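# Rotate the steel cup under the dial indicator by 180°

## Task

Rotate the steel cup that sits beneath the dial indicator through half a revolution (180 degrees) on its fixture, then release it so neither gripper still holds it.

## Robot and tools

ROBOT. There are two identical six-joint arms, named left_arm and right_arm, each ending in a two-finger parallel gripper. The names do not refer to sides of any picture. Both arm bases sit on the table. left_arm's base is at (+0.042, +0.280, 0) m and right_arm's is at (-0.009, -0.335, 0) m. Both are turned slightly about z, with quat_wxyz (+0.999, 0, 0, -0.041).

SCENE FRAME. All reported hand poses use one world frame. Its origin is on the tabletop midway between the arms. +z is up, +x points away from the bases across the table, and left_arm is on the +y side. Each gripper's fingers extend along its own +z axis and close along its own y axis. The reported hand point lies between the finger pads, roughly 1 cm short of the tips. Reported hand positions can be somewhat wrong, more so when an arm is stretched far.

execute_actions. The actions list holds zero or one item.
- An empty list ({"actions": []}) just reports the current state.
- A move item has rows and optionally steps. steps is 1 to 15 and defaults to 15; each step lasts 1/30 s. Each row is used for one step, and the final row keeps being used if there are fewer rows than steps. There can be at most 15 rows.
- A wait item has only steps, up to 300. It returns once that many steps have passed since the previous result, and your reply time counts toward them.
- The optional pictures flag (true/false) controls whether camera images come back; by default they do.
- A refused call sends nothing to the robot.

ROW LAYOUT. Every row is one flat list of 14 numbers covering both arms, even if only one arm should move. The first seven are for left_arm and the last seven for right_arm. Within each arm the order is waist, shoulder, elbow, wrist pitch, wrist yaw, wrist roll, then gripper opening.

JOINT NUMBERS. The six joint numbers are absolute target angles in radians, in the same terms as the Joint positions line. They are not offsets. Nominal ranges are:
- waist -2.880 to 2.880
- shoulder 0.000 to 3.142
- elbow 0.000 to 3.019
- wrist pitch -1.693 to 1.571
- wrist yaw -1.571 to 1.571
- wrist roll -2.094 to 2.094

The true stops may differ from these by up to 0.019 rad either way. A call is refused if a target lies beyond a range end by more than 0.019 rad and also lies farther out than that joint's last reported angle. A target past the real stop is clipped to the stop, and the result then says "joint sent to its limit". That message can refer to an earlier action that is still running. If the message is absent, the joint is not necessarily free to travel farther.

OPENING. The opening is an absolute value from -1 (closed) to +1 (fully open). Between the extremes, fingers go to where grip_measured would read the commanded number. To hold something, command about 0.03 below the current grip_measured for a firm grip, or less below for a lighter one. Each gripper's reading may be off by about 1 mm by a fixed amount. Finger force tops out near 50 to 62 N per pad, and parts thinner than about 2 mm are gripped more weakly.

MOTION LIMITS. On each step, each commanded joint angle is held within a fixed distance of its measured angle, in radians:
- waist 0.264
- shoulder 0.32
- elbow 0.276
- wrist pitch 0.33
- wrist yaw 0.186
- wrist roll 0.522

Also, if the targets would move a hand more than 70 mm from where it is measured, that arm's targets are all pulled back proportionally. Distant goals therefore take several actions.

AFTER A CALL. Both arms keep heading for the last row sent, including while you think or wait. They stop once everything has nearly stopped moving (slow or blocked motion counts as stopped) or once any step is HELD. After that, only a new action makes them move on or press harder. Fingers still in motion finish their travel.

RESULT LINES.
- The state line, left_arm: … | right_arm: …, gives each hand's end_effector_position in metres and end_effector_quat_wxyz, in the scene frame.
- Joint positions and Joint velocities give one block per arm: the six joints in column order (rad, rad/s), then the finger pad gap in m and m/s. The gap is 0.094 m when fully open.
- grip_measured is the measured opening on the same -1 to +1 scale as the command.
- Joint torques list each drive's total output in joint order. These readings carry offsets and noise, are nonzero in free air, and friction can mimic or mask a load.
- "joint command not followed" means the clearance check altered or blocked some joint targets; the rest of the row still ran.
- HELD marks steps on which all or part of your row was not sent.
- MOTOR HOT appears at 85 °C. At 100 °C an OVER-TEMPERATURE FAULT occurs: that arm and its gripper go limp and drop until they cool. Holding loads heats motors, even while you are thinking.

zoom_image. Arguments are camera, one of cam_head_left, cam_head_right, cam_left_wrist or cam_right_wrist (each 504x504), and region [x0, y0, x1, y1]. The region is in pixels of that camera's latest image, measured from the top-left corner, and can be no larger than 504 by 504. It returns an enlarged view and moves nothing.

Calibration (K, distortion, T_world_to_cam) was supplied per camera. Head cameras may be off by a couple of degrees and several millimetres. Wrist camera poses are derived from joint readings.

read_manual. The optional section argument takes only "licences", which is also the default. It returns licence text and moves nothing.

finished_scene. Pass scene, the number of the current scene. The cup must be turned and released, and must stay that way. Replying without any tool call also ends things.

CAUTIONS.
- Never knock or place anything off the table; that fails the task.
- Keep the two arms from colliding or pressing on each other.
- Avoid drops, slips, slamming and forceful pushes.
- Brief external tugs may act on a held part or a loose object, so grip with some margin.
- Faster, smoother motion with less effort is better.
- Time passes while you write.

Each tool is called after "Call:" as name(argument=value, ...), one argument or row to a line, values as JSON.

## Session

Call:
execute_actions(
  actions=[],
)

Scene clock: 0.00 s of 4800.00 s.
left_arm: end_effector_position=(+0.3891, +0.7380, +0.3513) grip_measured=+1.000 end_effector_quat_wxyz=(-0.454, +0.731, -0.506, +0.061) | right_arm: end_effector_position=(+0.4286, +0.5159, +0.2584) grip_measured=+1.000 end_effector_quat_wxyz=(-0.588, +0.799, +0.040, +0.121)
Joint positions: left_arm=[ 1.035  1.32   1.268 -0.571  0.098 -1.029  0.094] | right_arm=[ 1.113  2.413  2.404 -0.297 -0.371 -1.937  0.094]
Joint velocities: left_arm=[-0.015 -0.005 -0.002 -0.002 -0.051  0.007  0.   ] | right_arm=[-0.015  0.005  0.007 -0.002 -0.066  0.007  0.   ]
Joint torques (N m, as the arm reports them, + toward a larger angle): no reading
Motor temperatures (°C, as the motors report them): left_arm=[24 28 28 25 23 24] | right_arm=[23 25 24 24 25 24]
camera_calibration (this result's frames):
cam_left_wrist: T_world_to_cam=[[0.700032, 0.0809345, 0.70951, -0.578885], [0.0649796, -0.996654, 0.0495778, 0.695291], [0.711149, 0.0113977, -0.702949, 0.0870145], [0, 0, 0, 1]] pos_world=[0.298178, 0.738825, 0.437421]
cam_right_wrist: T_world_to_cam=[[-0.197392, 0.293665, 0.935306, -0.311283], [0.706782, -0.618516, 0.343363, -0.0652937], [0.679335, 0.728834, -0.0854671, -0.520937], [0, 0, 0, 1]] pos_world=[0.338594, 0.430704, 0.269041]

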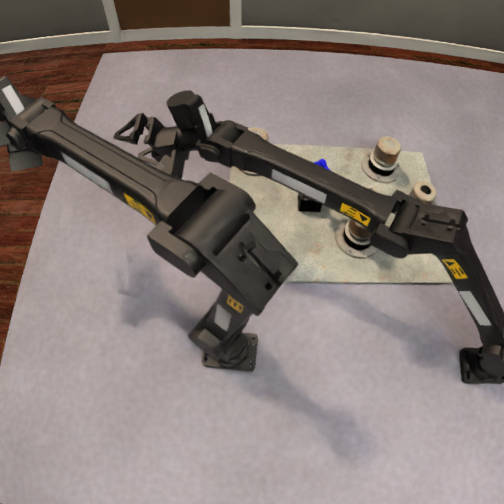

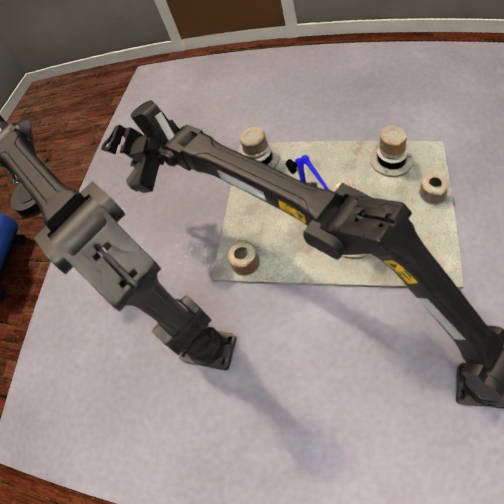

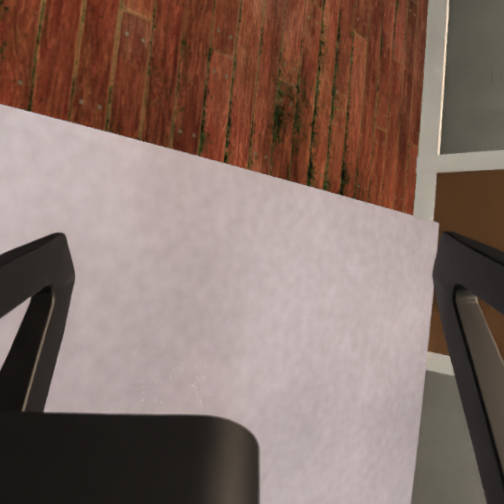

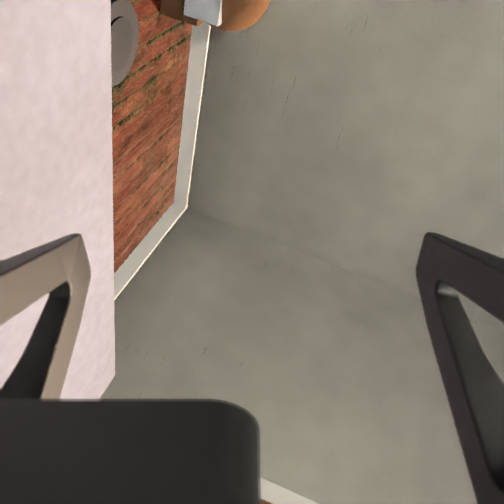

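Call:
execute_actions(
  actions=[
    {"rows":[[1.9,1.32,1.268,-0.571,0.098,-1.029,1,1.113,2.413,2.404,-0.297,-0.371,-1.937,1]]},
  ],
  pictures=false,
)

Call:
execute_actions(
  actions=[
    {"steps":25},
  ],
  pictures=false,
)

Call:
execute_actions(
  actions=[
    {"rows":[[1.9,1.32,1.268,-0.571,0.098,-1.029,1,1.2,1.5,1.0,0.5,0.5,-0.8,1]]},
  ],
  pictures=false,
)

Call:
execute_actions(
  actions=[
    {"steps":60},
  ],
  pictures=false,
)

Call:
execute_actions(
  actions=[
    {"rows":[[1.9,1.32,1.268,-0.571,0.098,-1.029,1,1.375,1.6,0.493,1.2,1.383,0,1]]},
  ],
  pictures=false,
)

Call:
execute_actions(
  actions=[
    {"steps":40},
  ],
)

Scene clock: 14.30 s of 4800.00 s.
left_arm: end_effector_position=(+0.0499, +0.8543, +0.3513) grip_measured=+1.000 end_effector_quat_wxyz=(-0.451, +0.852, -0.253, -0.082) | right_arm: end_effector_position=(+0.4286, +0.5159, +0.2584) grip_measured=+1.000 end_effector_quat_wxyz=(-0.588, +0.799, +0.040, +0.121)
Joint positions: left_arm=[ 1.672  1.32   1.268 -0.571  0.103 -1.029  0.094] | right_arm=[ 1.113  2.413  2.404 -0.297 -0.371 -1.937  0.094]
Joint velocities: left_arm=[ 1.48  -0.015  0.022  0.002 -0.007 -0.007  0.   ] | right_arm=[ 0.005 -0.024 -0.017 -0.002 -0.081 -0.007  0.   ]
Joint torques (N m, as the arm reports them, + toward a larger angle): left_arm=[  1.52 -13.05  10.07   1.69  -0.08   0.08] | right_arm=[ -0.48 -23.62  12.78   1.96  -0.12   0.16]
Motor temperatures (°C, as the motors report them): left_arm=[24 28 33 25 23 24] | right_arm=[23 28 28 24 25 24]
Steps of this call (steps 1 to 90: nothing new was sent; then 10.80 s passed at rest; steps 91 to 105: all 15 steps of this action). Readings (joint positions):
91: left_arm=[1.046 1.320 1.268 -0.571 0.103 -1.029] | right_arm=[1.113 2.413 2.404 -0.297 -0.371 -1.937]
92: left_arm=[1.065 1.320 1.268 -0.571 0.105 -1.029] | right_arm=[1.113 2.413 2.404 -0.297 -0.371 -1.937]
94: left_arm=[1.133 1.320 1.268 -0.571 0.105 -1.029] | right_arm=[1.113 2.413 2.404 -0.297 -0.371 -1.937]
98: left_arm=[1.316 1.320 1.268 -0.571 0.104 -1.029] | right_arm=[1.113 2.413 2.404 -0.297 -0.371 -1.937]
105: the state above

Scene clock: 15.13 s of 4800.00 s.
left_arm: end_effector_position=(-0.0796, +0.8413, +0.3513) grip_measured=+1.000 end_effector_quat_wxyz=(-0.438, +0.876, -0.154, -0.135) | right_arm: end_effector_position=(+0.4286, +0.5159, +0.2584) grip_measured=+1.000 end_effector_quat_wxyz=(-0.588, +0.799, +0.040, +0.121)
Joint positions: left_arm=[ 1.897  1.32   1.268 -0.571  0.096 -1.029  0.094] | right_arm=[ 1.113  2.413  2.404 -0.297 -0.371 -1.937  0.094]
Joint velocities: left_arm=[ 0.005 -0.005  0.022 -0.012  0.022 -0.007  0.   ] | right_arm=[-0.005  0.005  0.007  0.002 -0.022  0.022  0.   ]
Joint torques (N m, as the arm reports them, + toward a larger angle): left_arm=[  2.2  -13.05  10.07   1.69   0.08   0.1 ] | right_arm=[ -0.51 -23.6   12.78   1.95  -0.12   0.16]
Motor temperatures (°C, as the motors report them): left_arm=[24 29 33 25 23 24] | right_arm=[23 28 28 24 25 24]
Steps of this call (steps 1 to 25: the robot went on to your last target). Readings (joint positions):
1: left_arm=[1.723 1.320 1.268 -0.571 0.103 -1.029] | right_arm=[1.113 2.413 2.404 -0.297 -0.371 -1.937]
2: left_arm=[1.774 1.320 1.268 -0.571 0.102 -1.029] | right_arm=[1.113 2.413 2.404 -0.297 -0.371 -1.937]
4: left_arm=[1.870 1.320 1.268 -0.571 0.098 -1.029] | right_arm=[1.113 2.413 2.404 -0.297 -0.371 -1.937]
8: left_arm=[1.949 1.320 1.268 -0.571 0.093 -1.029] | right_arm=[1.113 2.413 2.404 -0.297 -0.371 -1.937]
25: the state above

Scene clock: 15.63 s of 4800.00 s.
left_arm: end_effector_position=(-0.0796, +0.8413, +0.3513) grip_measured=+1.000 end_effector_quat_wxyz=(-0.438, +0.876, -0.154, -0.135) | right_arm: end_effector_position=(+0.4304, +0.4194, +0.3652) grip_measured=+1.000 end_effector_quat_wxyz=(+0.684, -0.643, +0.293, -0.178)
Joint positions: left_arm=[ 1.897  1.32   1.268 -0.571  0.096 -1.029  0.094] | right_arm=[ 1.164  2.042  1.854  0.189  0.192 -1.398  0.094]
Joint velocities: left_arm=[-0.015 -0.015 -0.022 -0.017 -0.051  0.051  0.   ] | right_arm=[ 0.083 -0.943 -1.057  0.994  0.872  1.092  0.   ]
Joint torques (N m, as the arm reports them, + toward a larger angle): left_arm=[  2.19 -13.09  10.06   1.69   0.08   0.1 ] | right_arm=[  0.17 -22.13  12.21   2.72   0.03   0.25]
Motor temperatures (°C, as the motors report them): left_arm=[24 29 33 25 23 24] | right_arm=[23 28 28 24 25 24]
Steps of this call (steps 1 to 15: all 15 steps of this action). Readings (joint positions):
1: left_arm=[1.897 1.320 1.268 -0.571 0.096 -1.029] | right_arm=[1.115 2.402 2.382 -0.273 -0.336 -1.906]
2: left_arm=[1.897 1.320 1.268 -0.571 0.096 -1.029] | right_arm=[1.117 2.384 2.343 -0.239 -0.299 -1.871]
4: left_arm=[1.897 1.320 1.268 -0.571 0.096 -1.029] | right_arm=[1.122 2.343 2.266 -0.176 -0.224 -1.800]
8: left_arm=[1.897 1.320 1.268 -0.571 0.096 -1.029] | right_arm=[1.137 2.248 2.115 -0.048 -0.074 -1.657]
15: the state above

Scene clock: 17.63 s of 4800.00 s.
left_arm: end_effector_position=(-0.0796, +0.8413, +0.3513) grip_measured=+1.000 end_effector_quat_wxyz=(-0.438, +0.876, -0.154, -0.135) | right_arm: end_effector_position=(+0.3447, +0.1865, +0.3206) grip_measured=+1.000 end_effector_quat_wxyz=(+0.694, -0.469, +0.540, -0.075)
Joint positions: left_arm=[ 1.897  1.32   1.268 -0.571  0.096 -1.029  0.094] | right_arm=[ 1.188  1.508  1.     0.48   0.497 -0.809  0.094]
Joint velocities: left_arm=[-0.005  0.005  0.012 -0.012 -0.051 -0.022  0.   ] | right_arm=[-0.005 -0.015 -0.032 -0.017  0.037 -0.022  0.   ]
Joint torques (N m, as the arm reports them, + toward a larger angle): left_arm=[  2.2  -13.04  10.06   1.68   0.08   0.1 ] | right_arm=[  0.53 -12.42  11.49   2.8    0.17   0.23]
Motor temperatures (°C, as the motors report them): left_arm=[24 29 33 25 23 24] | right_arm=[23 28 28 24 25 24]
Steps of this call (steps 1 to 45: the robot went on to your last target; steps 46 to 60: nothing new was sent). Readings (joint positions):
1: left_arm=[1.897 1.320 1.268 -0.571 0.096 -1.029] | right_arm=[1.167 2.009 1.816 0.223 0.232 -1.360]
2: left_arm=[1.897 1.320 1.268 -0.571 0.096 -1.029] | right_arm=[1.169 1.975 1.779 0.254 0.272 -1.320]
4: left_arm=[1.897 1.320 1.268 -0.571 0.096 -1.029] | right_arm=[1.173 1.901 1.699 0.307 0.356 -1.242]
8: left_arm=[1.897 1.320 1.268 -0.571 0.096 -1.029] | right_arm=[1.175 1.727 1.520 0.384 0.456 -1.101]
60: the state above
All arms were judged still, so your last target was given up. Only a new action makes them travel on or press farther. Fingers that are still opening or closing keep moving.

Scene clock: 18.13 s of 4800.00 s.
left_arm: end_effector_position=(-0.0796, +0.8413, +0.3513) grip_measured=+1.000 end_effector_quat_wxyz=(-0.438, +0.876, -0.154, -0.135) | right_arm: end_effector_position=(+0.2555, -0.0235, +0.1645) grip_measured=+1.000 end_effector_quat_wxyz=(+0.707, +0.004, +0.705, -0.056)
Joint positions: left_arm=[ 1.897  1.32   1.268 -0.571  0.096 -1.029  0.094] | right_arm=[ 1.376  1.603  0.474  1.159  1.378 -0.102  0.094]
Joint velocities: left_arm=[ 0.005 -0.005 -0.007  0.007 -0.037  0.007  0.   ] | right_arm=[-0.005 -0.015 -0.002  0.159  0.081  0.593  0.   ]
Joint torques (N m, as the arm reports them, + toward a larger angle): left_arm=[  2.13 -13.06  10.07   1.69   0.08   0.1 ] | right_arm=[-0.41 -8.97  8.08  2.58  0.08  0.17]
Motor temperatures (°C, as the motors report them): left_arm=[24 29 33 25 23 24] | right_arm=[23 28 28 24 25 24]
Steps of this call (steps 1 to 15: all 15 steps of this action). Readings (joint positions):
1: left_arm=[1.897 1.320 1.268 -0.571 0.096 -1.029] | right_arm=[1.195 1.509 0.986 0.509 0.538 -0.772]
2: left_arm=[1.897 1.320 1.268 -0.571 0.096 -1.029] | right_arm=[1.205 1.509 0.959 0.561 0.585 -0.728]
4: left_arm=[1.897 1.320 1.268 -0.571 0.096 -1.029] | right_arm=[1.239 1.513 0.885 0.658 0.680 -0.636]
8: left_arm=[1.897 1.320 1.268 -0.571 0.096 -1.029] | right_arm=[1.320 1.536 0.695 0.870 0.893 -0.430]
15: the state above

Scene clock: 19.47 s of 4800.00 s.
left_arm: end_effector_position=(-0.0796, +0.8413, +0.3513) grip_measured=+1.000 end_effector_quat_wxyz=(-0.438, +0.876, -0.154, -0.135) | right_arm: end_effector_position=(+0.2555, -0.0236, +0.1667) grip_measured=+1.000 end_effector_quat_wxyz=(+0.710, +0.044, +0.702, -0.017)
Joint positions: left_arm=[ 1.897  1.32   1.268 -0.571  0.096 -1.029  0.094] | right_arm=[ 1.376  1.603  0.474  1.177  1.379 -0.009  0.094]
Joint velocities: left_arm=[-0.005 -0.015 -0.012  0.022 -0.051 -0.022  0.   ] | right_arm=[-0.005 -0.005 -0.012 -0.007  0.022  0.022  0.   ]
Joint torques (N m, as the arm reports them, + toward a larger angle): left_arm=[  2.14 -13.04  10.07   1.69   0.08   0.1 ] | right_arm=[-0.47 -8.99  8.14  2.38  0.11  0.15]
Motor temperatures (°C, as the motors report them): left_arm=[24 29 33 25 23 24] | right_arm=[23 28 28 24 25 24]
Steps of this call (steps 1 to 30: the robot went on to your last target; steps 31 to 40: nothing new was sent). Readings (joint positions):
1: left_arm=[1.897 1.320 1.268 -0.571 0.096 -1.029] | right_arm=[1.376 1.603 0.474 1.165 1.378 -0.083]
2: left_arm=[1.897 1.320 1.268 -0.571 0.096 -1.029] | right_arm=[1.376 1.603 0.474 1.172 1.378 -0.068]
4: left_arm=[1.897 1.320 1.268 -0.571 0.096 -1.029] | right_arm=[1.376 1.603 0.474 1.176 1.379 -0.047]
8: left_arm=[1.897 1.320 1.268 -0.571 0.096 -1.029] | right_arm=[1.376 1.603 0.474 1.177 1.379 -0.025]
40: the state above
All arms were judged still, so your last target was given up. Only a new action makes them travel on or press farther. Fingers that are still opening or closing keep moving.
camera_calibration (this result's frames):
cam_left_wrist: T_world_to_cam=[[0.394507, 0.584342, 0.709161, -0.706798], [0.799115, -0.599165, 0.0491568, 0.552857], [0.453629, 0.547308, -0.703331, -0.0520341], [0, 0, 0, 1]] pos_world=[-0.139355, 0.772742, 0.437459]
cam_right_wrist: T_world_to_cam=[[-0.0980877, -0.993958, -0.0492536, 0.00715433], [-0.566203, 0.0964395, -0.818605, 0.290622], [0.818409, -0.0524076, -0.572241, 0.00917306], [0, 0, 0, 1]] pos_world=[0.157745, -0.0204356, 0.243506]

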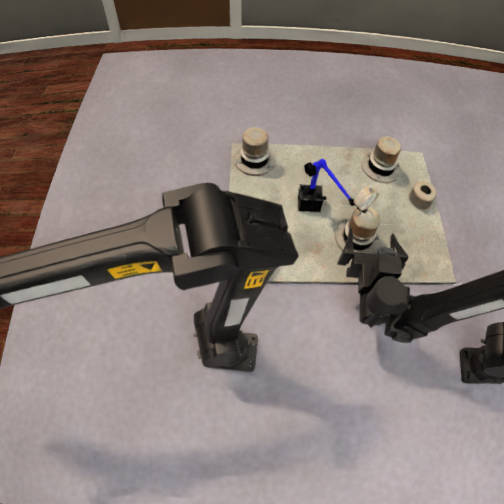

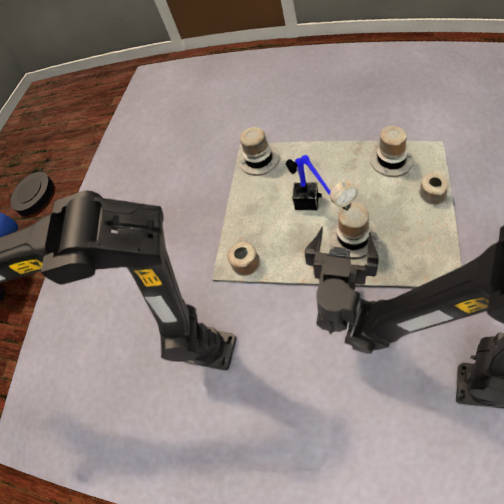

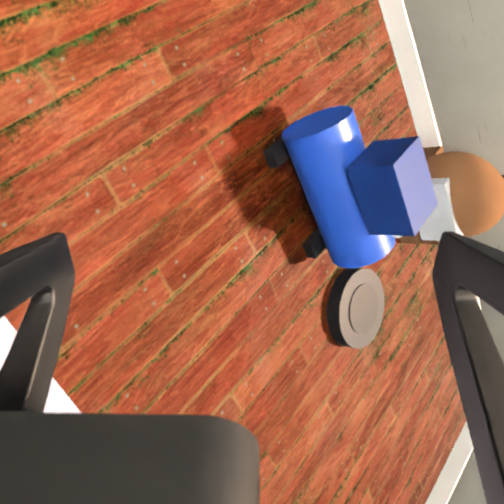

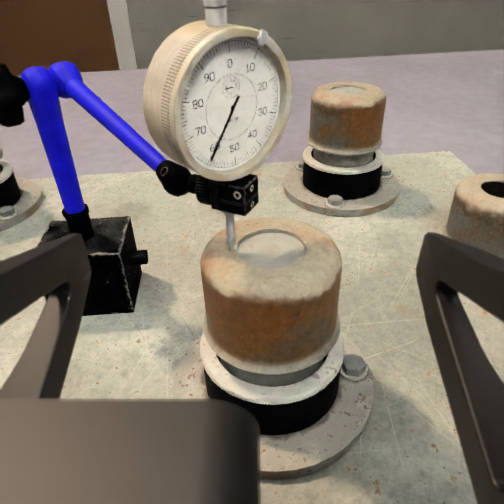

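Call:
execute_actions(
  actions=[
    {"rows":[[1.9,1.32,1.268,-0.571,0.098,-1.029,1,1.36,1.94,0.48,1.46,1.383,0,1]]},
  ],
  pictures=false,
)

Call:
execute_actions(
  actions=[
    {"rows":[[1.9,1.32,1.268,-0.571,0.098,-1.029,1,1.28,1.93,0.49,1.44,1.3,0,1],[1.9,1.32,1.268,-0.571,0.098,-1.029,1,1.28,1.93,0.49,1.44,1.3,0,1],[1.9,1.32,1.268,-0.571,0.098,-1.029,1,1.28,1.93,0.49,1.44,1.3,0,1],[1.9,1.32,1.268,-0.571,0.098,-1.029,1,1.19,1.935,0.52,1.42,1.21,0,1],[1.9,1.32,1.268,-0.571,0.098,-1.029,1,1.19,1.935,0.52,1.42,1.21,0,1],[1.9,1.32,1.268,-0.571,0.098,-1.029,1,1.19,1.935,0.52,1.42,1.21,0,1],[1.9,1.32,1.268,-0.571,0.098,-1.029,1,1.11,1.945,0.56,1.40,1.11,0,1]]},
  ],
)

Scene clock: 35.70 s of 4800.00 s.
left_arm: end_effector_position=(-0.0796, +0.8413, +0.3513) grip_measured=+1.000 end_effector_quat_wxyz=(-0.438, +0.876, -0.154, -0.135) | right_arm: end_effector_position=(+0.2556, -0.0263, +0.0712) grip_measured=+1.000 end_effector_quat_wxyz=(+0.703, +0.016, +0.710, -0.048)
Joint positions: left_arm=[ 1.897  1.32   1.268 -0.571  0.096 -1.029  0.094] | right_arm=[ 1.374  1.957  0.48   1.438  1.381 -0.009  0.094]
Joint velocities: left_arm=[-0.005 -0.015  0.007 -0.002 -0.022  0.037  0.   ] | right_arm=[-0.024 -0.083 -0.002  0.017 -0.066 -0.022  0.   ]
Joint torques (N m, as the arm reports them, + toward a larger angle): left_arm=[  2.17 -13.06  10.07   1.69   0.08   0.1 ] | right_arm=[ -1.56 -11.5    3.02   2.23   0.13   0.16]
Motor temperatures (°C, as the motors report them): left_arm=[24 29 34 25 23 24] | right_arm=[23 27 27 24 25 24]
Steps of this call (steps 1 to 90: nothing new was sent; then 12.73 s passed at rest; steps 91 to 105: all 15 steps of this action). Readings (joint positions):
91: left_arm=[1.897 1.320 1.268 -0.571 0.096 -1.029] | right_arm=[1.376 1.626 0.474 1.230 1.381 -0.010]
92: left_arm=[1.897 1.320 1.268 -0.571 0.096 -1.029] | right_arm=[1.375 1.674 0.479 1.310 1.381 -0.009]
94: left_arm=[1.897 1.320 1.268 -0.571 0.096 -1.029] | right_arm=[1.375 1.807 0.483 1.396 1.381 -0.009]
98: left_arm=[1.897 1.320 1.268 -0.571 0.096 -1.029] | right_arm=[1.374 1.979 0.482 1.417 1.381 -0.009]
105: the state above

Scene clock: 36.20 s of 4800.00 s.
left_arm: end_effector_position=(-0.0796, +0.8413, +0.3513) grip_measured=+1.000 end_effector_quat_wxyz=(-0.438, +0.876, -0.154, -0.135) | right_arm: end_effector_position=(+0.3547, -0.0446, +0.0823) grip_measured=+1.000 end_effector_quat_wxyz=(+0.708, +0.037, +0.704, -0.035)
Joint positions: left_arm=[ 1.897  1.32   1.268 -0.571  0.096 -1.029  0.094] | right_arm=[ 1.095  1.95   0.548  1.415  1.114 -0.007  0.094]
Joint velocities: left_arm=[-0.005  0.005  0.002 -0.022 -0.022 -0.095  0.   ] | right_arm=[ 0.044  0.005 -0.002  0.007 -0.037 -0.037  0.   ]
Joint torques (N m, as the arm reports them, + toward a larger angle): left_arm=[  2.18 -13.07  10.07   1.69   0.08   0.1 ] | right_arm=[  0.41 -11.03   4.99   1.01  -0.17   0.14]
Motor temperatures (°C, as the motors report them): left_arm=[24 29 34 25 23 24] | right_arm=[23 27 27 24 25 24]
Steps of this call (steps 1 to 15: all 15 steps of this action). Readings (joint positions):
1: left_arm=[1.897 1.320 1.268 -0.571 0.096 -1.029] | right_arm=[1.367 1.954 0.480 1.438 1.341 -0.008]
2: left_arm=[1.897 1.320 1.268 -0.571 0.096 -1.029] | right_arm=[1.353 1.953 0.482 1.438 1.316 -0.008]
4: left_arm=[1.897 1.320 1.268 -0.571 0.096 -1.029] | right_arm=[1.307 1.950 0.484 1.437 1.258 -0.008]
8: left_arm=[1.897 1.320 1.268 -0.571 0.096 -1.029] | right_arm=[1.169 1.950 0.514 1.424 1.133 -0.007]
15: the state above
camera_calibration (this result's frames):
cam_left_wrist: T_world_to_cam=[[0.394507, 0.584342, 0.709161, -0.706798], [0.799115, -0.599165, 0.0491568, 0.552857], [0.453629, 0.547308, -0.703331, -0.0520341], [0, 0, 0, 1]] pos_world=[-0.139355, 0.772742, 0.437459]
cam_right_wrist: T_world_to_cam=[[-0.113537, -0.993423, -0.0148496, -0.00552325], [-0.570436, 0.0774167, -0.817686, 0.280261], [0.813457, -0.0843664, -0.575473, -0.120784], [0, 0, 0, 1]] pos_world=[0.257496, -0.0373739, 0.159576]

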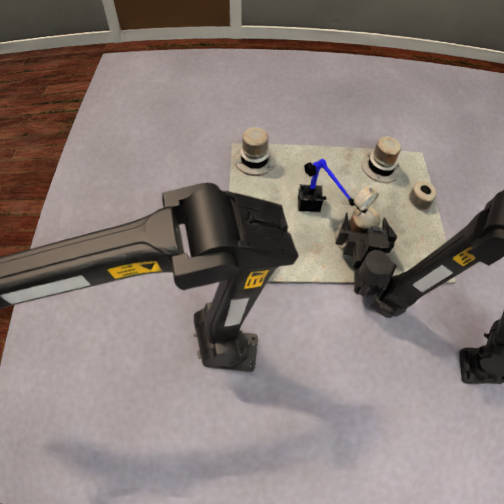

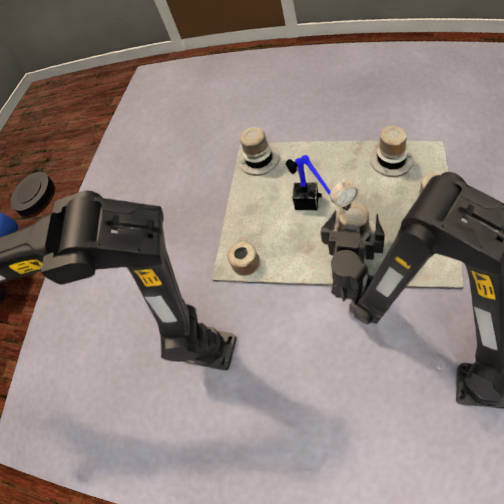

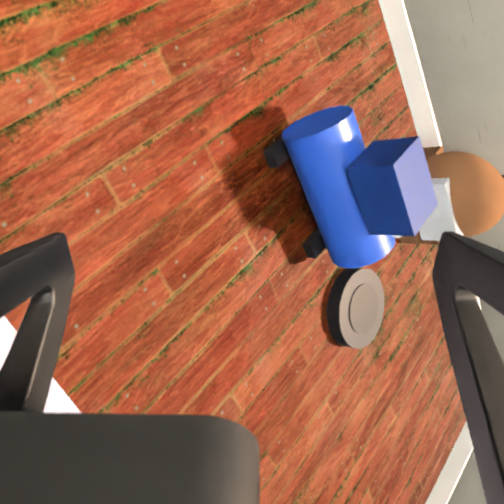

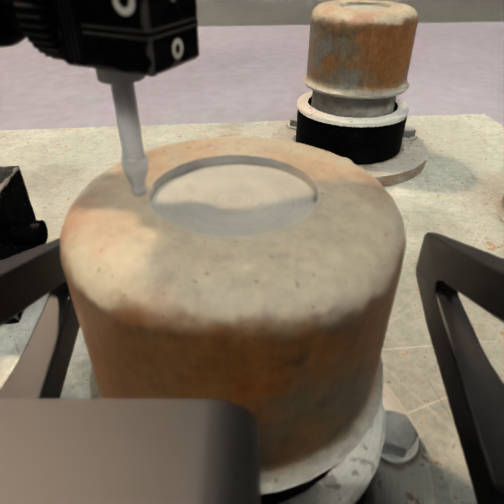

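Call:
execute_actions(
  actions=[
    {"rows":[[1.9,1.32,1.268,-0.571,0.098,-1.029,1,1.125,1.945,0.55,1.40,1.125,0,1],[1.9,1.32,1.268,-0.571,0.098,-1.029,1,1.125,1.945,0.55,1.40,1.125,0,1],[1.9,1.32,1.268,-0.571,0.098,-1.029,1,1.125,1.945,0.55,1.40,1.125,0,1],[1.9,1.32,1.268,-0.571,0.098,-1.029,1,1.125,1.945,0.55,1.40,1.125,0,1],[1.9,1.32,1.268,-0.571,0.098,-1.029,1,1.125,1.945,0.55,1.40,1.125,0,1],[1.9,1.32,1.268,-0.571,0.098,-1.029,1,1.125,1.945,0.55,1.40,1.125,0,1],[1.9,1.32,1.268,-0.571,0.098,-1.029,1,1.125,1.945,0.55,1.40,1.125,0,0.4]]},
  ],
  pictures=false,
)

Call:
execute_actions(
  actions=[
    {"rows":[[1.9,1.32,1.268,-0.571,0.098,-1.029,1,1.09,1.94,0.53,1.41,1.0,0,0.4],[1.9,1.32,1.268,-0.571,0.098,-1.029,1,1.05,1.935,0.49,1.44,0.85,0,0.4],[1.9,1.32,1.268,-0.571,0.098,-1.029,1,1.05,1.935,0.49,1.44,0.85,0,0.4],[1.9,1.32,1.268,-0.571,0.098,-1.029,1,0.98,1.925,0.435,1.49,0.61,0,0.4],[1.9,1.32,1.268,-0.571,0.098,-1.029,1,0.98,1.925,0.435,1.49,0.61,0,0.4],[1.9,1.32,1.268,-0.571,0.098,-1.029,1,0.93,1.92,0.41,1.51,0.45,0,0.4],[1.9,1.32,1.268,-0.571,0.098,-1.029,1,0.88,1.915,0.39,1.53,0.3,0,0.4],[1.9,1.32,1.268,-0.571,0.098,-1.029,1,0.88,1.915,0.39,1.53,0.3,0,0.4],[1.9,1.32,1.268,-0.571,0.098,-1.029,1,0.83,1.915,0.38,1.54,0.15,0,0.4],[1.9,1.32,1.268,-0.571,0.098,-1.029,1,0.83,1.915,0.38,1.54,0.15,0,0.4],[1.9,1.32,1.268,-0.571,0.098,-1.029,1,0.775,1.915,0.38,1.54,0,0,0.4],[1.9,1.32,1.268,-0.571,0.098,-1.029,1,0.775,1.915,0.38,1.54,0,0,0.4],[1.9,1.32,1.268,-0.571,0.098,-1.029,1,0.725,1.915,0.38,1.54,-0.15,0,0.4],[1.9,1.32,1.268,-0.571,0.098,-1.029,1,0.725,1.915,0.38,1.54,-0.15,0,0.4],[1.9,1.32,1.268,-0.571,0.098,-1.029,1,0.67,1.915,0.39,1.53,-0.3,0,0.4]]},
  ],
  pictures=false,
)

Call:
execute_actions(
  actions=[
    {"rows":[[1.9,1.32,1.268,-0.571,0.098,-1.029,1,0.62,1.92,0.41,1.51,-0.45,0,0.4],[1.9,1.32,1.268,-0.571,0.098,-1.029,1,0.62,1.92,0.41,1.51,-0.45,0,0.4],[1.9,1.32,1.268,-0.571,0.098,-1.029,1,0.57,1.925,0.435,1.49,-0.61,0,0.4],[1.9,1.32,1.268,-0.571,0.098,-1.029,1,0.57,1.925,0.435,1.49,-0.61,0,0.4],[1.9,1.32,1.268,-0.571,0.098,-1.029,1,0.535,1.93,0.47,1.47,-0.73,0,0.4],[1.9,1.32,1.268,-0.571,0.098,-1.029,1,0.5,1.935,0.5,1.44,-0.86,0,0.4],[1.9,1.32,1.268,-0.571,0.098,-1.029,1,0.5,1.935,0.5,1.44,-0.86,0,0.4],[1.9,1.32,1.268,-0.571,0.098,-1.029,1,0.465,1.94,0.54,1.41,-1.0,0,0.4],[1.9,1.32,1.268,-0.571,0.098,-1.029,1,0.465,1.94,0.54,1.41,-1.0,0,0.4],[1.9,1.32,1.268,-0.571,0.098,-1.029,1,0.435,1.945,0.57,1.39,-1.13,0,0.4]]},
  ],
)

Scene clock: 71.10 s of 4800.00 s.
left_arm: end_effector_position=(-0.0796, +0.8413, +0.3513) grip_measured=+1.000 end_effector_quat_wxyz=(-0.438, +0.876, -0.154, -0.135) | right_arm: end_effector_position=(+0.3489, -0.0396, +0.0823) grip_measured=+0.456 end_effector_quat_wxyz=(+0.708, +0.035, +0.704, -0.032)
Joint positions: left_arm=[ 1.897  1.32   1.268 -0.571  0.096 -1.029  0.094] | right_arm=[ 1.114  1.95   0.548  1.415  1.125 -0.007  0.068]
Joint velocities: left_arm=[-0.024 -0.005 -0.027 -0.012  0.007 -0.066  0.   ] | right_arm=[ 0.005 -0.005  0.002  0.012  0.037  0.022 -0.   ]
Joint torques (N m, as the arm reports them, + toward a larger angle): left_arm=[  2.14 -13.06  10.07   1.69   0.08   0.1 ] | right_arm=[  0.35 -11.5    4.15   1.07  -0.01   0.14]
Motor temperatures (°C, as the motors report them): left_arm=[24 29 35 25 23 24] | right_arm=[23 27 25 24 25 24]
Steps of this call (steps 1 to 15: the robot went on to your last target; steps 16 to 90: nothing new was sent; then 31.40 s passed at rest; steps 91 to 105: all 15 steps of this action). Readings (joint positions):
91: left_arm=[1.897 1.320 1.268 -0.571 0.096 -1.029] | right_arm=[1.098 1.950 0.548 1.415 1.117 -0.007]
92: left_arm=[1.897 1.320 1.268 -0.571 0.096 -1.029] | right_arm=[1.101 1.950 0.548 1.415 1.120 -0.007]
94: left_arm=[1.897 1.320 1.268 -0.571 0.096 -1.029] | right_arm=[1.107 1.950 0.548 1.415 1.121 -0.007]
98: left_arm=[1.897 1.320 1.268 -0.571 0.096 -1.029] | right_arm=[1.114 1.950 0.548 1.415 1.121 -0.007]
105: the state above

Scene clock: 71.60 s of 4800.00 s.
left_arm: end_effector_position=(-0.0796, +0.8413, +0.3513) grip_measured=+1.000 end_effector_quat_wxyz=(-0.438, +0.876, -0.154, -0.135) | right_arm: end_effector_position=(+0.3447, -0.0334, +0.0827) grip_measured=+0.456 end_effector_quat_wxyz=(+0.649, -0.281, +0.649, +0.281)
Joint positions: left_arm=[ 1.897  1.32   1.268 -0.571  0.096 -1.029  0.094] | right_arm=[ 0.725  1.911  0.362  1.548 -0.174 -0.001  0.068]
Joint velocities: left_arm=[-0.005 -0.005  0.012 -0.012 -0.051 -0.037  0.   ] | right_arm=[-1.031 -0.005  0.076 -0.027 -2.366  0.095 -0.   ]
Joint torques (N m, as the arm reports them, + toward a larger angle): left_arm=[  2.19 -13.06  10.07   1.7    0.08   0.1 ] | right_arm=[ 0.2  -9.64  5.01  1.37 -0.6   0.08]
Motor temperatures (°C, as the motors report them): left_arm=[24 29 35 25 23 24] | right_arm=[23 27 25 24 25 24]
Steps of this call (steps 1 to 15: all 15 steps of this action). Readings (joint positions):
1: left_arm=[1.897 1.320 1.268 -0.571 0.096 -1.029] | right_arm=[1.110 1.949 0.541 1.417 1.097 -0.006]
2: left_arm=[1.897 1.320 1.268 -0.571 0.096 -1.029] | right_arm=[1.097 1.941 0.520 1.428 1.032 -0.004]
4: left_arm=[1.897 1.320 1.268 -0.571 0.096 -1.029] | right_arm=[1.061 1.926 0.470 1.455 0.867 0.001]
8: left_arm=[1.897 1.320 1.268 -0.571 0.096 -1.029] | right_arm=[0.949 1.914 0.394 1.518 0.476 0.002]
15: the state above

Scene clock: 72.10 s of 4800.00 s.
left_arm: end_effector_position=(-0.0796, +0.8413, +0.3513) grip_measured=+1.000 end_effector_quat_wxyz=(-0.438, +0.876, -0.154, -0.135) | right_arm: end_effector_position=(+0.3405, -0.0320, +0.0830) grip_measured=+0.456 end_effector_quat_wxyz=(+0.518, -0.483, +0.516, +0.481)
Joint positions: left_arm=[ 1.897  1.32   1.268 -0.571  0.096 -1.029  0.094] | right_arm=[ 0.455  1.94   0.544  1.398 -1.129 -0.003  0.068]
Joint velocities: left_arm=[-0.015 -0.005 -0.022  0.002 -0.007 -0.007  0.   ] | right_arm=[ 0.005 -0.005  0.007 -0.007 -0.11  -0.022  0.001]
Joint torques (N m, as the arm reports them, + toward a larger angle): left_arm=[  2.17 -13.04  10.07   1.7    0.08   0.1 ] | right_arm=[ -1.96 -10.94   6.35   1.41  -0.07   0.1 ]
Motor temperatures (°C, as the motors report them): left_arm=[24 29 35 25 23 24] | right_arm=[23 27 25 24 25 24]
Steps of this call (steps 1 to 15: all 15 steps of this action). Readings (joint positions):
1: left_arm=[1.897 1.320 1.268 -0.571 0.096 -1.029] | right_arm=[0.689 1.911 0.369 1.541 -0.272 -0.001]
2: left_arm=[1.897 1.320 1.268 -0.571 0.096 -1.029] | right_arm=[0.657 1.911 0.377 1.533 -0.370 -0.001]
4: left_arm=[1.897 1.320 1.268 -0.571 0.096 -1.029] | right_arm=[0.598 1.912 0.400 1.510 -0.548 -0.001]
8: left_arm=[1.897 1.320 1.268 -0.571 0.096 -1.029] | right_arm=[0.504 1.923 0.472 1.451 -0.895 -0.003]
15: the state above
camera_calibration (this result's frames):
cam_left_wrist: T_world_to_cam=[[0.394507, 0.584342, 0.709161, -0.706798], [0.799115, -0.599165, 0.0491568, 0.552857], [0.453629, 0.547308, -0.703331, -0.0520341], [0, 0, 0, 1]] pos_world=[-0.139355, 0.772742, 0.437459]
cam_right_wrist: T_world_to_cam=[[0.996648, -0.0815843, -0.00612212, -0.344177], [-0.0522585, -0.577249, -0.814894, 0.0741504], [0.0629486, 0.812483, -0.579577, 0.176814], [0, 0, 0, 1]] pos_world=[0.335768, -0.128935, 0.160795]

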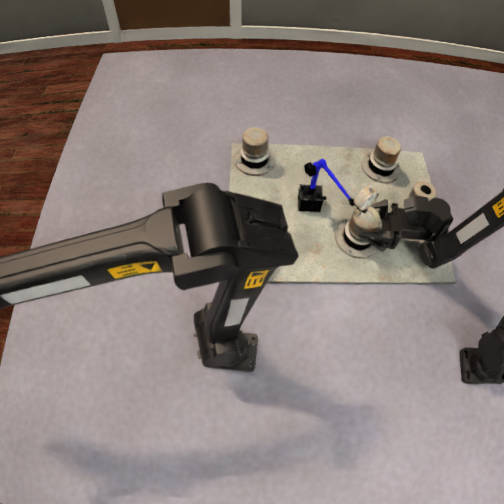

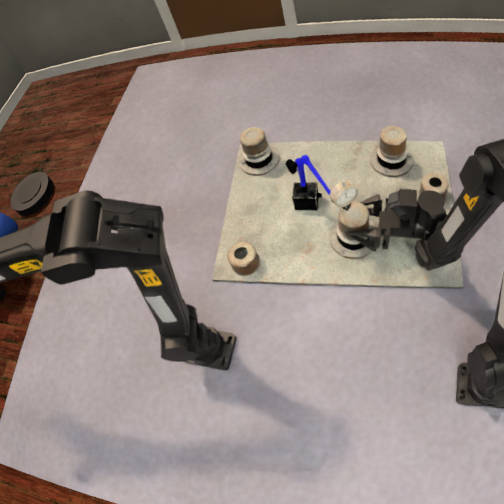

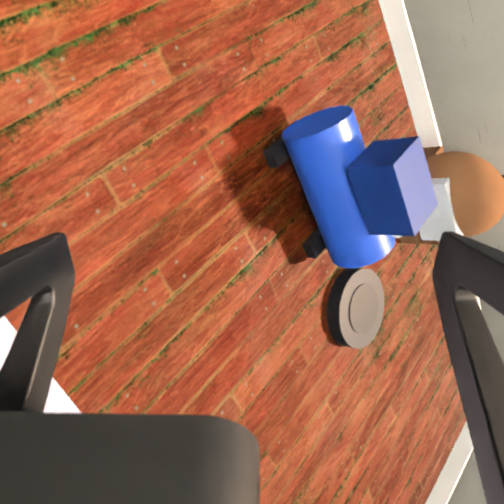

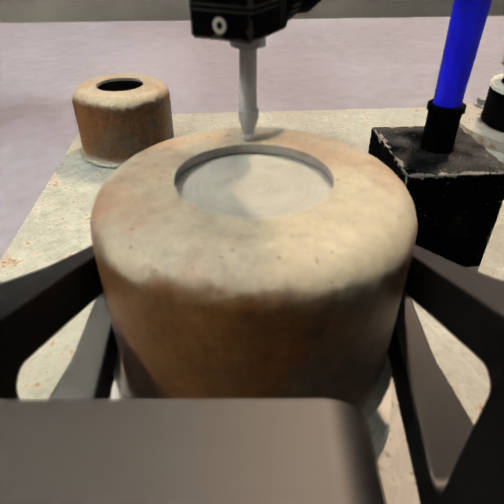

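Call:
execute_actions(
  actions=[
    {"rows":[[1.9,1.32,1.268,-0.571,0.098,-1.029,1,0.455,1.94,0.544,1.398,-1.129,0,1],[1.9,1.32,1.268,-0.571,0.098,-1.029,1,0.455,1.94,0.544,1.398,-1.129,0,1],[1.9,1.32,1.268,-0.571,0.098,-1.029,1,0.455,1.94,0.544,1.398,-1.129,0,1],[1.9,1.32,1.268,-0.571,0.098,-1.029,1,0.455,1.94,0.544,1.398,-1.129,0,1],[1.9,1.32,1.268,-0.571,0.098,-1.029,1,0.455,1.93,0.544,1.398,-1.129,0,1],[1.9,1.32,1.268,-0.571,0.098,-1.029,1,0.51,1.92,0.48,1.45,-0.88,0,1],[1.9,1.32,1.268,-0.571,0.098,-1.029,1,0.51,1.915,0.48,1.45,-0.88,0,1],[1.9,1.32,1.268,-0.571,0.098,-1.029,1,0.59,1.91,0.42,1.5,-0.6,0,1],[1.9,1.32,1.268,-0.571,0.098,-1.029,1,0.59,1.905,0.42,1.5,-0.6,0,1],[1.9,1.32,1.268,-0.571,0.098,-1.029,1,0.68,1.9,0.39,1.54,-0.3,0,1],[1.9,1.32,1.268,-0.571,0.098,-1.029,1,0.68,1.9,0.39,1.54,-0.3,0,1],[1.9,1.32,1.268,-0.571,0.098,-1.029,1,0.68,1.9,0.39,1.54,-0.3,0,1],[1.9,1.32,1.268,-0.571,0.098,-1.029,1,0.785,1.9,0.38,1.55,0,0,1]]},
  ],
  pictures=false,
)

Call:
execute_actions(
  actions=[
    {"rows":[[1.9,1.32,1.268,-0.571,0.098,-1.029,1,0.885,1.9,0.39,1.54,0.3,0,1],[1.9,1.32,1.268,-0.571,0.098,-1.029,1,0.885,1.9,0.39,1.54,0.3,0,1],[1.9,1.32,1.268,-0.571,0.098,-1.029,1,0.885,1.9,0.39,1.54,0.3,0,1],[1.9,1.32,1.268,-0.571,0.098,-1.029,1,0.985,1.91,0.43,1.5,0.61,0,1],[1.9,1.32,1.268,-0.571,0.098,-1.029,1,0.985,1.91,0.43,1.5,0.61,0,1],[1.9,1.32,1.268,-0.571,0.098,-1.029,1,0.985,1.91,0.43,1.5,0.61,0,1],[1.9,1.32,1.268,-0.571,0.098,-1.029,1,1.055,1.93,0.485,1.45,0.86,0,1],[1.9,1.32,1.268,-0.571,0.098,-1.029,1,1.055,1.93,0.485,1.45,0.86,0,1],[1.9,1.32,1.268,-0.571,0.098,-1.029,1,1.11,1.96,0.55,1.41,1.1,0,1]]},
  ],
  pictures=false,
)

Call:
execute_actions(
  actions=[
    {"rows":[[1.9,1.32,1.268,-0.571,0.098,-1.029,1,1.11,1.96,0.55,1.41,1.1,0,0.4]]},
  ],
)

Scene clock: 93.00 s of 4800.00 s.
left_arm: end_effector_position=(-0.0796, +0.8413, +0.3513) grip_measured=+1.000 end_effector_quat_wxyz=(-0.438, +0.876, -0.154, -0.135) | right_arm: end_effector_position=(+0.3453, -0.0187, +0.0772) grip_measured=+1.000 end_effector_quat_wxyz=(+0.642, -0.284, +0.653, +0.284)
Joint positions: left_arm=[ 1.897  1.32   1.268 -0.571  0.096 -1.029  0.094] | right_arm=[ 0.757  1.921  0.389  1.517 -0.152  0.003  0.094]
Joint velocities: left_arm=[-0.005  0.005 -0.002 -0.002 -0.007 -0.037  0.   ] | right_arm=[ 0.894  0.005 -0.002  0.051  2.161  0.007  0.   ]
Joint torques (N m, as the arm reports them, + toward a larger angle): left_arm=[  2.14 -13.05  10.06   1.7    0.08   0.1 ] | right_arm=[ -2.57 -11.18   2.22   3.21  -0.06   0.03]
Motor temperatures (°C, as the motors report them): left_arm=[24 29 35 25 23 24] | right_arm=[23 27 25 24 25 24]
Steps of this call (steps 1 to 15: the robot went on to your last target; steps 16 to 90: nothing new was sent; then 17.40 s passed at rest; steps 91 to 105: all 15 steps of this action). Readings (joint positions):
91: left_arm=[1.897 1.320 1.268 -0.571 0.096 -1.029] | right_arm=[0.455 1.940 0.544 1.398 -1.129 -0.003]
92: left_arm=[1.897 1.320 1.268 -0.571 0.096 -1.029] | right_arm=[0.455 1.940 0.544 1.398 -1.129 -0.003]
94: left_arm=[1.897 1.320 1.268 -0.571 0.096 -1.029] | right_arm=[0.455 1.940 0.544 1.398 -1.129 -0.003]
98: left_arm=[1.897 1.320 1.268 -0.571 0.096 -1.029] | right_arm=[0.490 1.932 0.485 1.436 -0.878 0.004]
105: the state above

Scene clock: 93.50 s of 4800.00 s.
left_arm: end_effector_position=(-0.0796, +0.8413, +0.3513) grip_measured=+1.000 end_effector_quat_wxyz=(-0.438, +0.876, -0.154, -0.135) | right_arm: end_effector_position=(+0.3484, -0.0334, +0.0883) grip_measured=+1.000 end_effector_quat_wxyz=(+0.712, +0.031, +0.701, -0.009)
Joint positions: left_arm=[ 1.897  1.32   1.268 -0.571  0.096 -1.029  0.094] | right_arm=[1.116 1.939 0.545 1.427 1.091 0.002 0.094]
Joint velocities: left_arm=[-0.005 -0.015 -0.002 -0.007 -0.095  0.051  0.   ] | right_arm=[-0.015  0.005  0.002 -0.002  0.11   0.007  0.   ]
Joint torques (N m, as the arm reports them, + toward a larger angle): left_arm=[  2.16 -13.07  10.07   1.69   0.08   0.1 ] | right_arm=[-0.94 -9.76  4.56  1.09  0.2   0.03]
Motor temperatures (°C, as the motors report them): left_arm=[24 29 35 25 23 24] | right_arm=[23 27 25 24 25 24]
Steps of this call (steps 1 to 15: all 15 steps of this action). Readings (joint positions):
1: left_arm=[1.897 1.320 1.268 -0.571 0.096 -1.029] | right_arm=[0.791 1.921 0.389 1.517 -0.046 0.003]
2: left_arm=[1.897 1.320 1.268 -0.571 0.096 -1.029] | right_arm=[0.825 1.920 0.389 1.517 0.057 0.003]
4: left_arm=[1.897 1.320 1.268 -0.571 0.096 -1.029] | right_arm=[0.888 1.920 0.391 1.517 0.265 0.003]
8: left_arm=[1.897 1.320 1.268 -0.571 0.096 -1.029] | right_arm=[1.009 1.920 0.428 1.490 0.679 0.003]
15: the state above

Scene clock: 94.00 s of 4800.00 s.
left_arm: end_effector_position=(-0.0796, +0.8413, +0.3513) grip_measured=+1.000 end_effector_quat_wxyz=(-0.438, +0.876, -0.154, -0.135) | right_arm: end_effector_position=(+0.3490, -0.0392, +0.0875) grip_measured=+0.454 end_effector_quat_wxyz=(+0.711, +0.038, +0.701, -0.020)
Joint positions: left_arm=[ 1.897  1.32   1.268 -0.571  0.096 -1.029  0.094] | right_arm=[ 1.112  1.939  0.543  1.426  1.112 -0.001  0.068]
Joint velocities: left_arm=[-0.015 -0.005 -0.007 -0.012 -0.037 -0.022  0.   ] | right_arm=[-0.015 -0.005 -0.007 -0.007  0.007  0.007  0.001]
Joint torques (N m, as the arm reports them, + toward a larger angle): left_arm=[  2.2  -13.11  10.07   1.69   0.08   0.1 ] | right_arm=[-0.54 -9.58  4.65  1.08 -0.6   0.06]
Motor temperatures (°C, as the motors report them): left_arm=[24 29 35 25 23 24] | right_arm=[23 27 25 24 25 24]
Steps of this call (steps 1 to 15: all 15 steps of this action). Readings (joint positions):
1: left_arm=[1.897 1.320 1.268 -0.571 0.096 -1.029] | right_arm=[1.116 1.939 0.545 1.427 1.095 0.002]
2: left_arm=[1.897 1.320 1.268 -0.571 0.096 -1.029] | right_arm=[1.116 1.939 0.545 1.426 1.112 0.002]
4: left_arm=[1.897 1.320 1.268 -0.571 0.096 -1.029] | right_arm=[1.112 1.939 0.543 1.426 1.112 -0.000]
8: left_arm=[1.897 1.320 1.268 -0.571 0.096 -1.029] | right_arm=[1.112 1.939 0.543 1.426 1.112 -0.001]
15: the state above
camera_calibration (this result's frames):
cam_left_wrist: T_world_to_cam=[[0.394507, 0.584342, 0.709161, -0.706798], [0.799115, -0.599165, 0.0491568, 0.552857], [0.453629, 0.547308, -0.703331, -0.0520341], [0, 0, 0, 1]] pos_world=[-0.139355, 0.772742, 0.437459]
cam_right_wrist: T_world_to_cam=[[-0.0946457, -0.994829, -0.0368391, -0.00544237], [-0.564218, 0.0840928, -0.821332, 0.27926], [0.820183, -0.0569503, -0.569259, -0.114569], [0, 0, 0, 1]] pos_world=[0.251016, -0.0354227, 0.163945]

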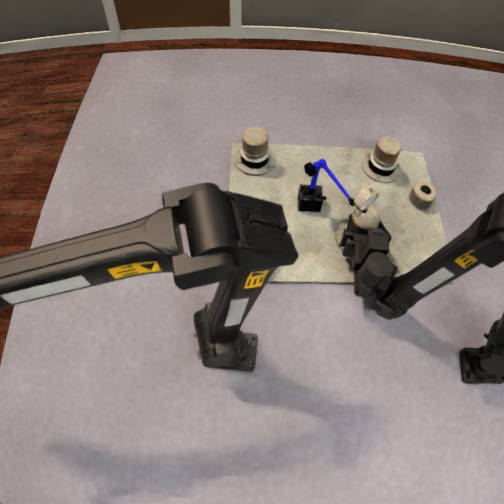

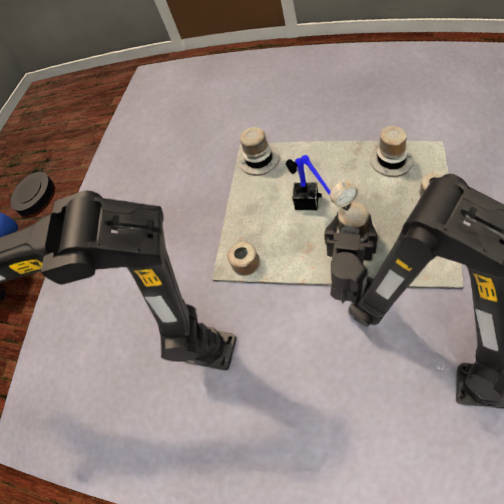

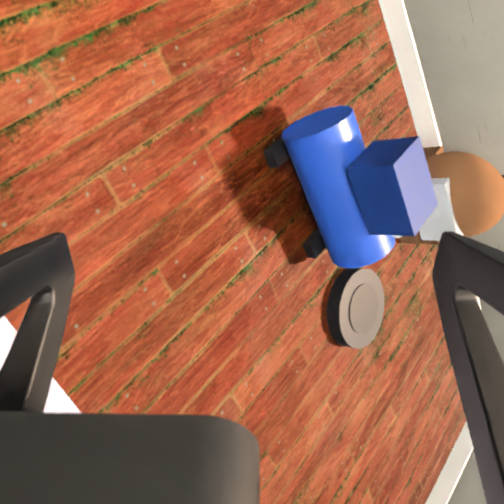

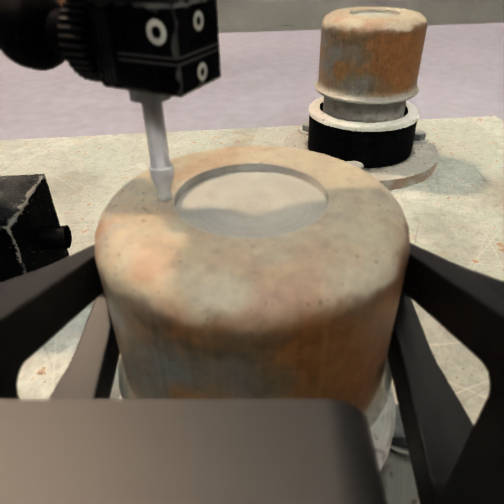

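Call:
execute_actions(
  actions=[
    {"rows":[[1.9,1.32,1.268,-0.571,0.098,-1.029,1,1.09,1.94,0.53,1.41,1.0,0,0.4],[1.9,1.32,1.268,-0.571,0.098,-1.029,1,1.05,1.935,0.49,1.44,0.85,0,0.4],[1.9,1.32,1.268,-0.571,0.098,-1.029,1,1.05,1.935,0.49,1.44,0.85,0,0.4],[1.9,1.32,1.268,-0.571,0.098,-1.029,1,0.98,1.925,0.435,1.49,0.61,0,0.4],[1.9,1.32,1.268,-0.571,0.098,-1.029,1,0.98,1.925,0.435,1.49,0.61,0,0.4],[1.9,1.32,1.268,-0.571,0.098,-1.029,1,0.93,1.92,0.41,1.51,0.45,0,0.4],[1.9,1.32,1.268,-0.571,0.098,-1.029,1,0.88,1.915,0.39,1.53,0.3,0,0.4],[1.9,1.32,1.268,-0.571,0.098,-1.029,1,0.88,1.915,0.39,1.53,0.3,0,0.4],[1.9,1.32,1.268,-0.571,0.098,-1.029,1,0.83,1.915,0.38,1.54,0.15,0,0.4],[1.9,1.32,1.268,-0.571,0.098,-1.029,1,0.83,1.915,0.38,1.54,0.15,0,0.4],[1.9,1.32,1.268,-0.571,0.098,-1.029,1,0.775,1.915,0.38,1.54,0,0,0.4],[1.9,1.32,1.268,-0.571,0.098,-1.029,1,0.775,1.915,0.38,1.54,0,0,0.4],[1.9,1.32,1.268,-0.571,0.098,-1.029,1,0.725,1.915,0.38,1.54,-0.15,0,0.4],[1.9,1.32,1.268,-0.571,0.098,-1.029,1,0.725,1.915,0.38,1.54,-0.15,0,0.4],[1.9,1.32,1.268,-0.571,0.098,-1.029,1,0.67,1.915,0.39,1.53,-0.3,0,0.4]]},
  ],
  pictures=false,
)

Call:
execute_actions(
  actions=[
    {"rows":[[1.9,1.32,1.268,-0.571,0.098,-1.029,1,0.62,1.92,0.41,1.51,-0.45,0,0.4],[1.9,1.32,1.268,-0.571,0.098,-1.029,1,0.62,1.92,0.41,1.51,-0.45,0,0.4],[1.9,1.32,1.268,-0.571,0.098,-1.029,1,0.57,1.925,0.435,1.49,-0.61,0,0.4],[1.9,1.32,1.268,-0.571,0.098,-1.029,1,0.57,1.925,0.435,1.49,-0.61,0,0.4],[1.9,1.32,1.268,-0.571,0.098,-1.029,1,0.535,1.93,0.47,1.47,-0.73,0,0.4],[1.9,1.32,1.268,-0.571,0.098,-1.029,1,0.5,1.935,0.5,1.44,-0.86,0,0.4],[1.9,1.32,1.268,-0.571,0.098,-1.029,1,0.5,1.935,0.5,1.44,-0.86,0,0.4],[1.9,1.32,1.268,-0.571,0.098,-1.029,1,0.465,1.94,0.54,1.41,-1.0,0,0.4],[1.9,1.32,1.268,-0.571,0.098,-1.029,1,0.465,1.94,0.54,1.41,-1.0,0,0.4],[1.9,1.32,1.268,-0.571,0.098,-1.029,1,0.435,1.945,0.57,1.39,-1.13,0,0.4]]},
  ],
  pictures=false,
)

Call:
execute_actions(
  actions=[
    {"rows":[[1.9,1.32,1.268,-0.571,0.098,-1.029,1,0.455,1.94,0.544,1.398,-1.129,0,1]]},
  ],
  pictures=false,
)

Call:
finished_scene(
  scene=2,
)

Scene clock: 119.30 s of 4800.00 s.
left_arm: end_effector_position=(-0.0796, +0.8413, +0.3513) grip_measured=+1.000 end_effector_quat_wxyz=(-0.438, +0.876, -0.154, -0.135) | right_arm: end_effector_position=(+0.3443, -0.0337, +0.0875) grip_measured=+0.454 end_effector_quat_wxyz=(+0.652, -0.275, +0.646, +0.286)
Joint positions: left_arm=[ 1.897  1.32   1.268 -0.571  0.096 -1.029  0.094] | right_arm=[ 0.726  1.904  0.36   1.558 -0.171  0.013  0.068]
Joint velocities: left_arm=[ 0.005  0.005 -0.007  0.002  0.007  0.007  0.   ] | right_arm=[-1.04  -0.005  0.085 -0.076 -2.454  0.051 -0.   ]
Joint torques (N m, as the arm reports them, + toward a larger angle): left_arm=[  2.13 -13.05  10.07   1.7    0.08   0.1 ] | right_arm=[ 0.21 -8.75  5.24  1.08 -0.49 -0.05]
Motor temperatures (°C, as the motors report them): left_arm=[24 29 36 25 23 24] | right_arm=[23 27 25 24 26 24]
Steps of this call (steps 1 to 15: the robot went on to your last target; steps 16 to 90: nothing new was sent; then 21.80 s passed at rest; steps 91 to 105: all 15 steps of this action). Readings (joint positions):
91: left_arm=[1.897 1.320 1.268 -0.571 0.096 -1.029] | right_arm=[1.110 1.938 0.537 1.427 1.090 -0.001]
92: left_arm=[1.897 1.320 1.268 -0.571 0.096 -1.029] | right_arm=[1.098 1.931 0.517 1.436 1.030 0.001]
94: left_arm=[1.897 1.320 1.268 -0.571 0.096 -1.029] | right_arm=[1.062 1.917 0.469 1.464 0.869 0.006]
98: left_arm=[1.897 1.320 1.268 -0.571 0.096 -1.029] | right_arm=[0.952 1.906 0.393 1.527 0.482 0.009]
105: the state above

Scene clock: 119.80 s of 4800.00 s.
left_arm: end_effector_position=(-0.0796, +0.8413, +0.3513) grip_measured=+1.000 end_effector_quat_wxyz=(-0.438, +0.876, -0.154, -0.135) | right_arm: end_effector_position=(+0.3404, -0.0321, +0.0877) grip_measured=+0.454 end_effector_quat_wxyz=(+0.519, -0.481, +0.514, +0.484)
Joint positions: left_arm=[ 1.897  1.32   1.268 -0.571  0.096 -1.029  0.094] | right_arm=[ 0.455  1.931  0.543  1.405 -1.131  0.014  0.068]
Joint velocities: left_arm=[-0.015 -0.005  0.012 -0.012  0.022 -0.007  0.   ] | right_arm=[-0.005 -0.015  0.002  0.017 -0.007 -0.066 -0.002]
Joint torques (N m, as the arm reports them, + toward a larger angle): left_arm=[  2.14 -13.06  10.07   1.69   0.08   0.1 ] | right_arm=[-1.98 -9.86  6.49  1.09  0.02 -0.09]
Motor temperatures (°C, as the motors report them): left_arm=[24 29 36 25 23 24] | right_arm=[23 27 25 24 26 24]
Steps of this call (steps 1 to 15: all 15 steps of this action). Readings (joint positions):
1: left_arm=[1.897 1.320 1.268 -0.571 0.096 -1.029] | right_arm=[0.690 1.904 0.368 1.551 -0.270 0.013]
2: left_arm=[1.897 1.320 1.268 -0.571 0.096 -1.029] | right_arm=[0.657 1.904 0.375 1.544 -0.368 0.013]
4: left_arm=[1.897 1.320 1.268 -0.571 0.096 -1.029] | right_arm=[0.598 1.905 0.399 1.520 -0.548 0.013]
8: left_arm=[1.897 1.320 1.268 -0.571 0.096 -1.029] | right_arm=[0.503 1.914 0.471 1.459 -0.897 0.013]
15: the state above

Scene clock: 120.30 s of 4800.00 s.
left_arm: end_effector_position=(-0.0796, +0.8413, +0.3513) grip_measured=+1.000 end_effector_quat_wxyz=(-0.438, +0.876, -0.154, -0.135) | right_arm: end_effector_position=(+0.3404, -0.0321, +0.0877) grip_measured=+1.000 end_effector_quat_wxyz=(+0.520, -0.483, +0.513, +0.483)
Joint positions: left_arm=[ 1.897  1.32   1.268 -0.571  0.096 -1.029  0.094] | right_arm=[ 0.455  1.931  0.543  1.405 -1.131  0.009  0.094]
Joint velocities: left_arm=[ 0.005 -0.005 -0.007 -0.022 -0.022  0.007  0.   ] | right_arm=[ 0.005 -0.005 -0.002 -0.012 -0.022  0.037  0.   ]
Joint torques (N m, as the arm reports them, + toward a larger angle): left_arm=[  2.16 -13.07  10.07   1.7    0.08   0.1 ] | right_arm=[ -0.56 -10.46   4.11   1.39   0.09  -0.05]
Motor temperatures (°C, as the motors report them): left_arm=[24 29 36 25 23 24] | right_arm=[23 27 25 24 26 24]
Steps of this call (steps 1 to 15: all 15 steps of this action). Readings (joint positions):
1: left_arm=[1.897 1.320 1.268 -0.571 0.096 -1.029] | right_arm=[0.455 1.931 0.543 1.405 -1.131 0.014]
2: left_arm=[1.897 1.320 1.268 -0.571 0.096 -1.029] | right_arm=[0.455 1.931 0.543 1.405 -1.131 0.013]
4: left_arm=[1.897 1.320 1.268 -0.571 0.096 -1.029] | right_arm=[0.455 1.931 0.543 1.405 -1.131 0.011]
8: left_arm=[1.897 1.320 1.268 -0.571 0.096 -1.029] | right_arm=[0.455 1.931 0.543 1.405 -1.131 0.010]
15: the state above

The scene is finished: the task was done.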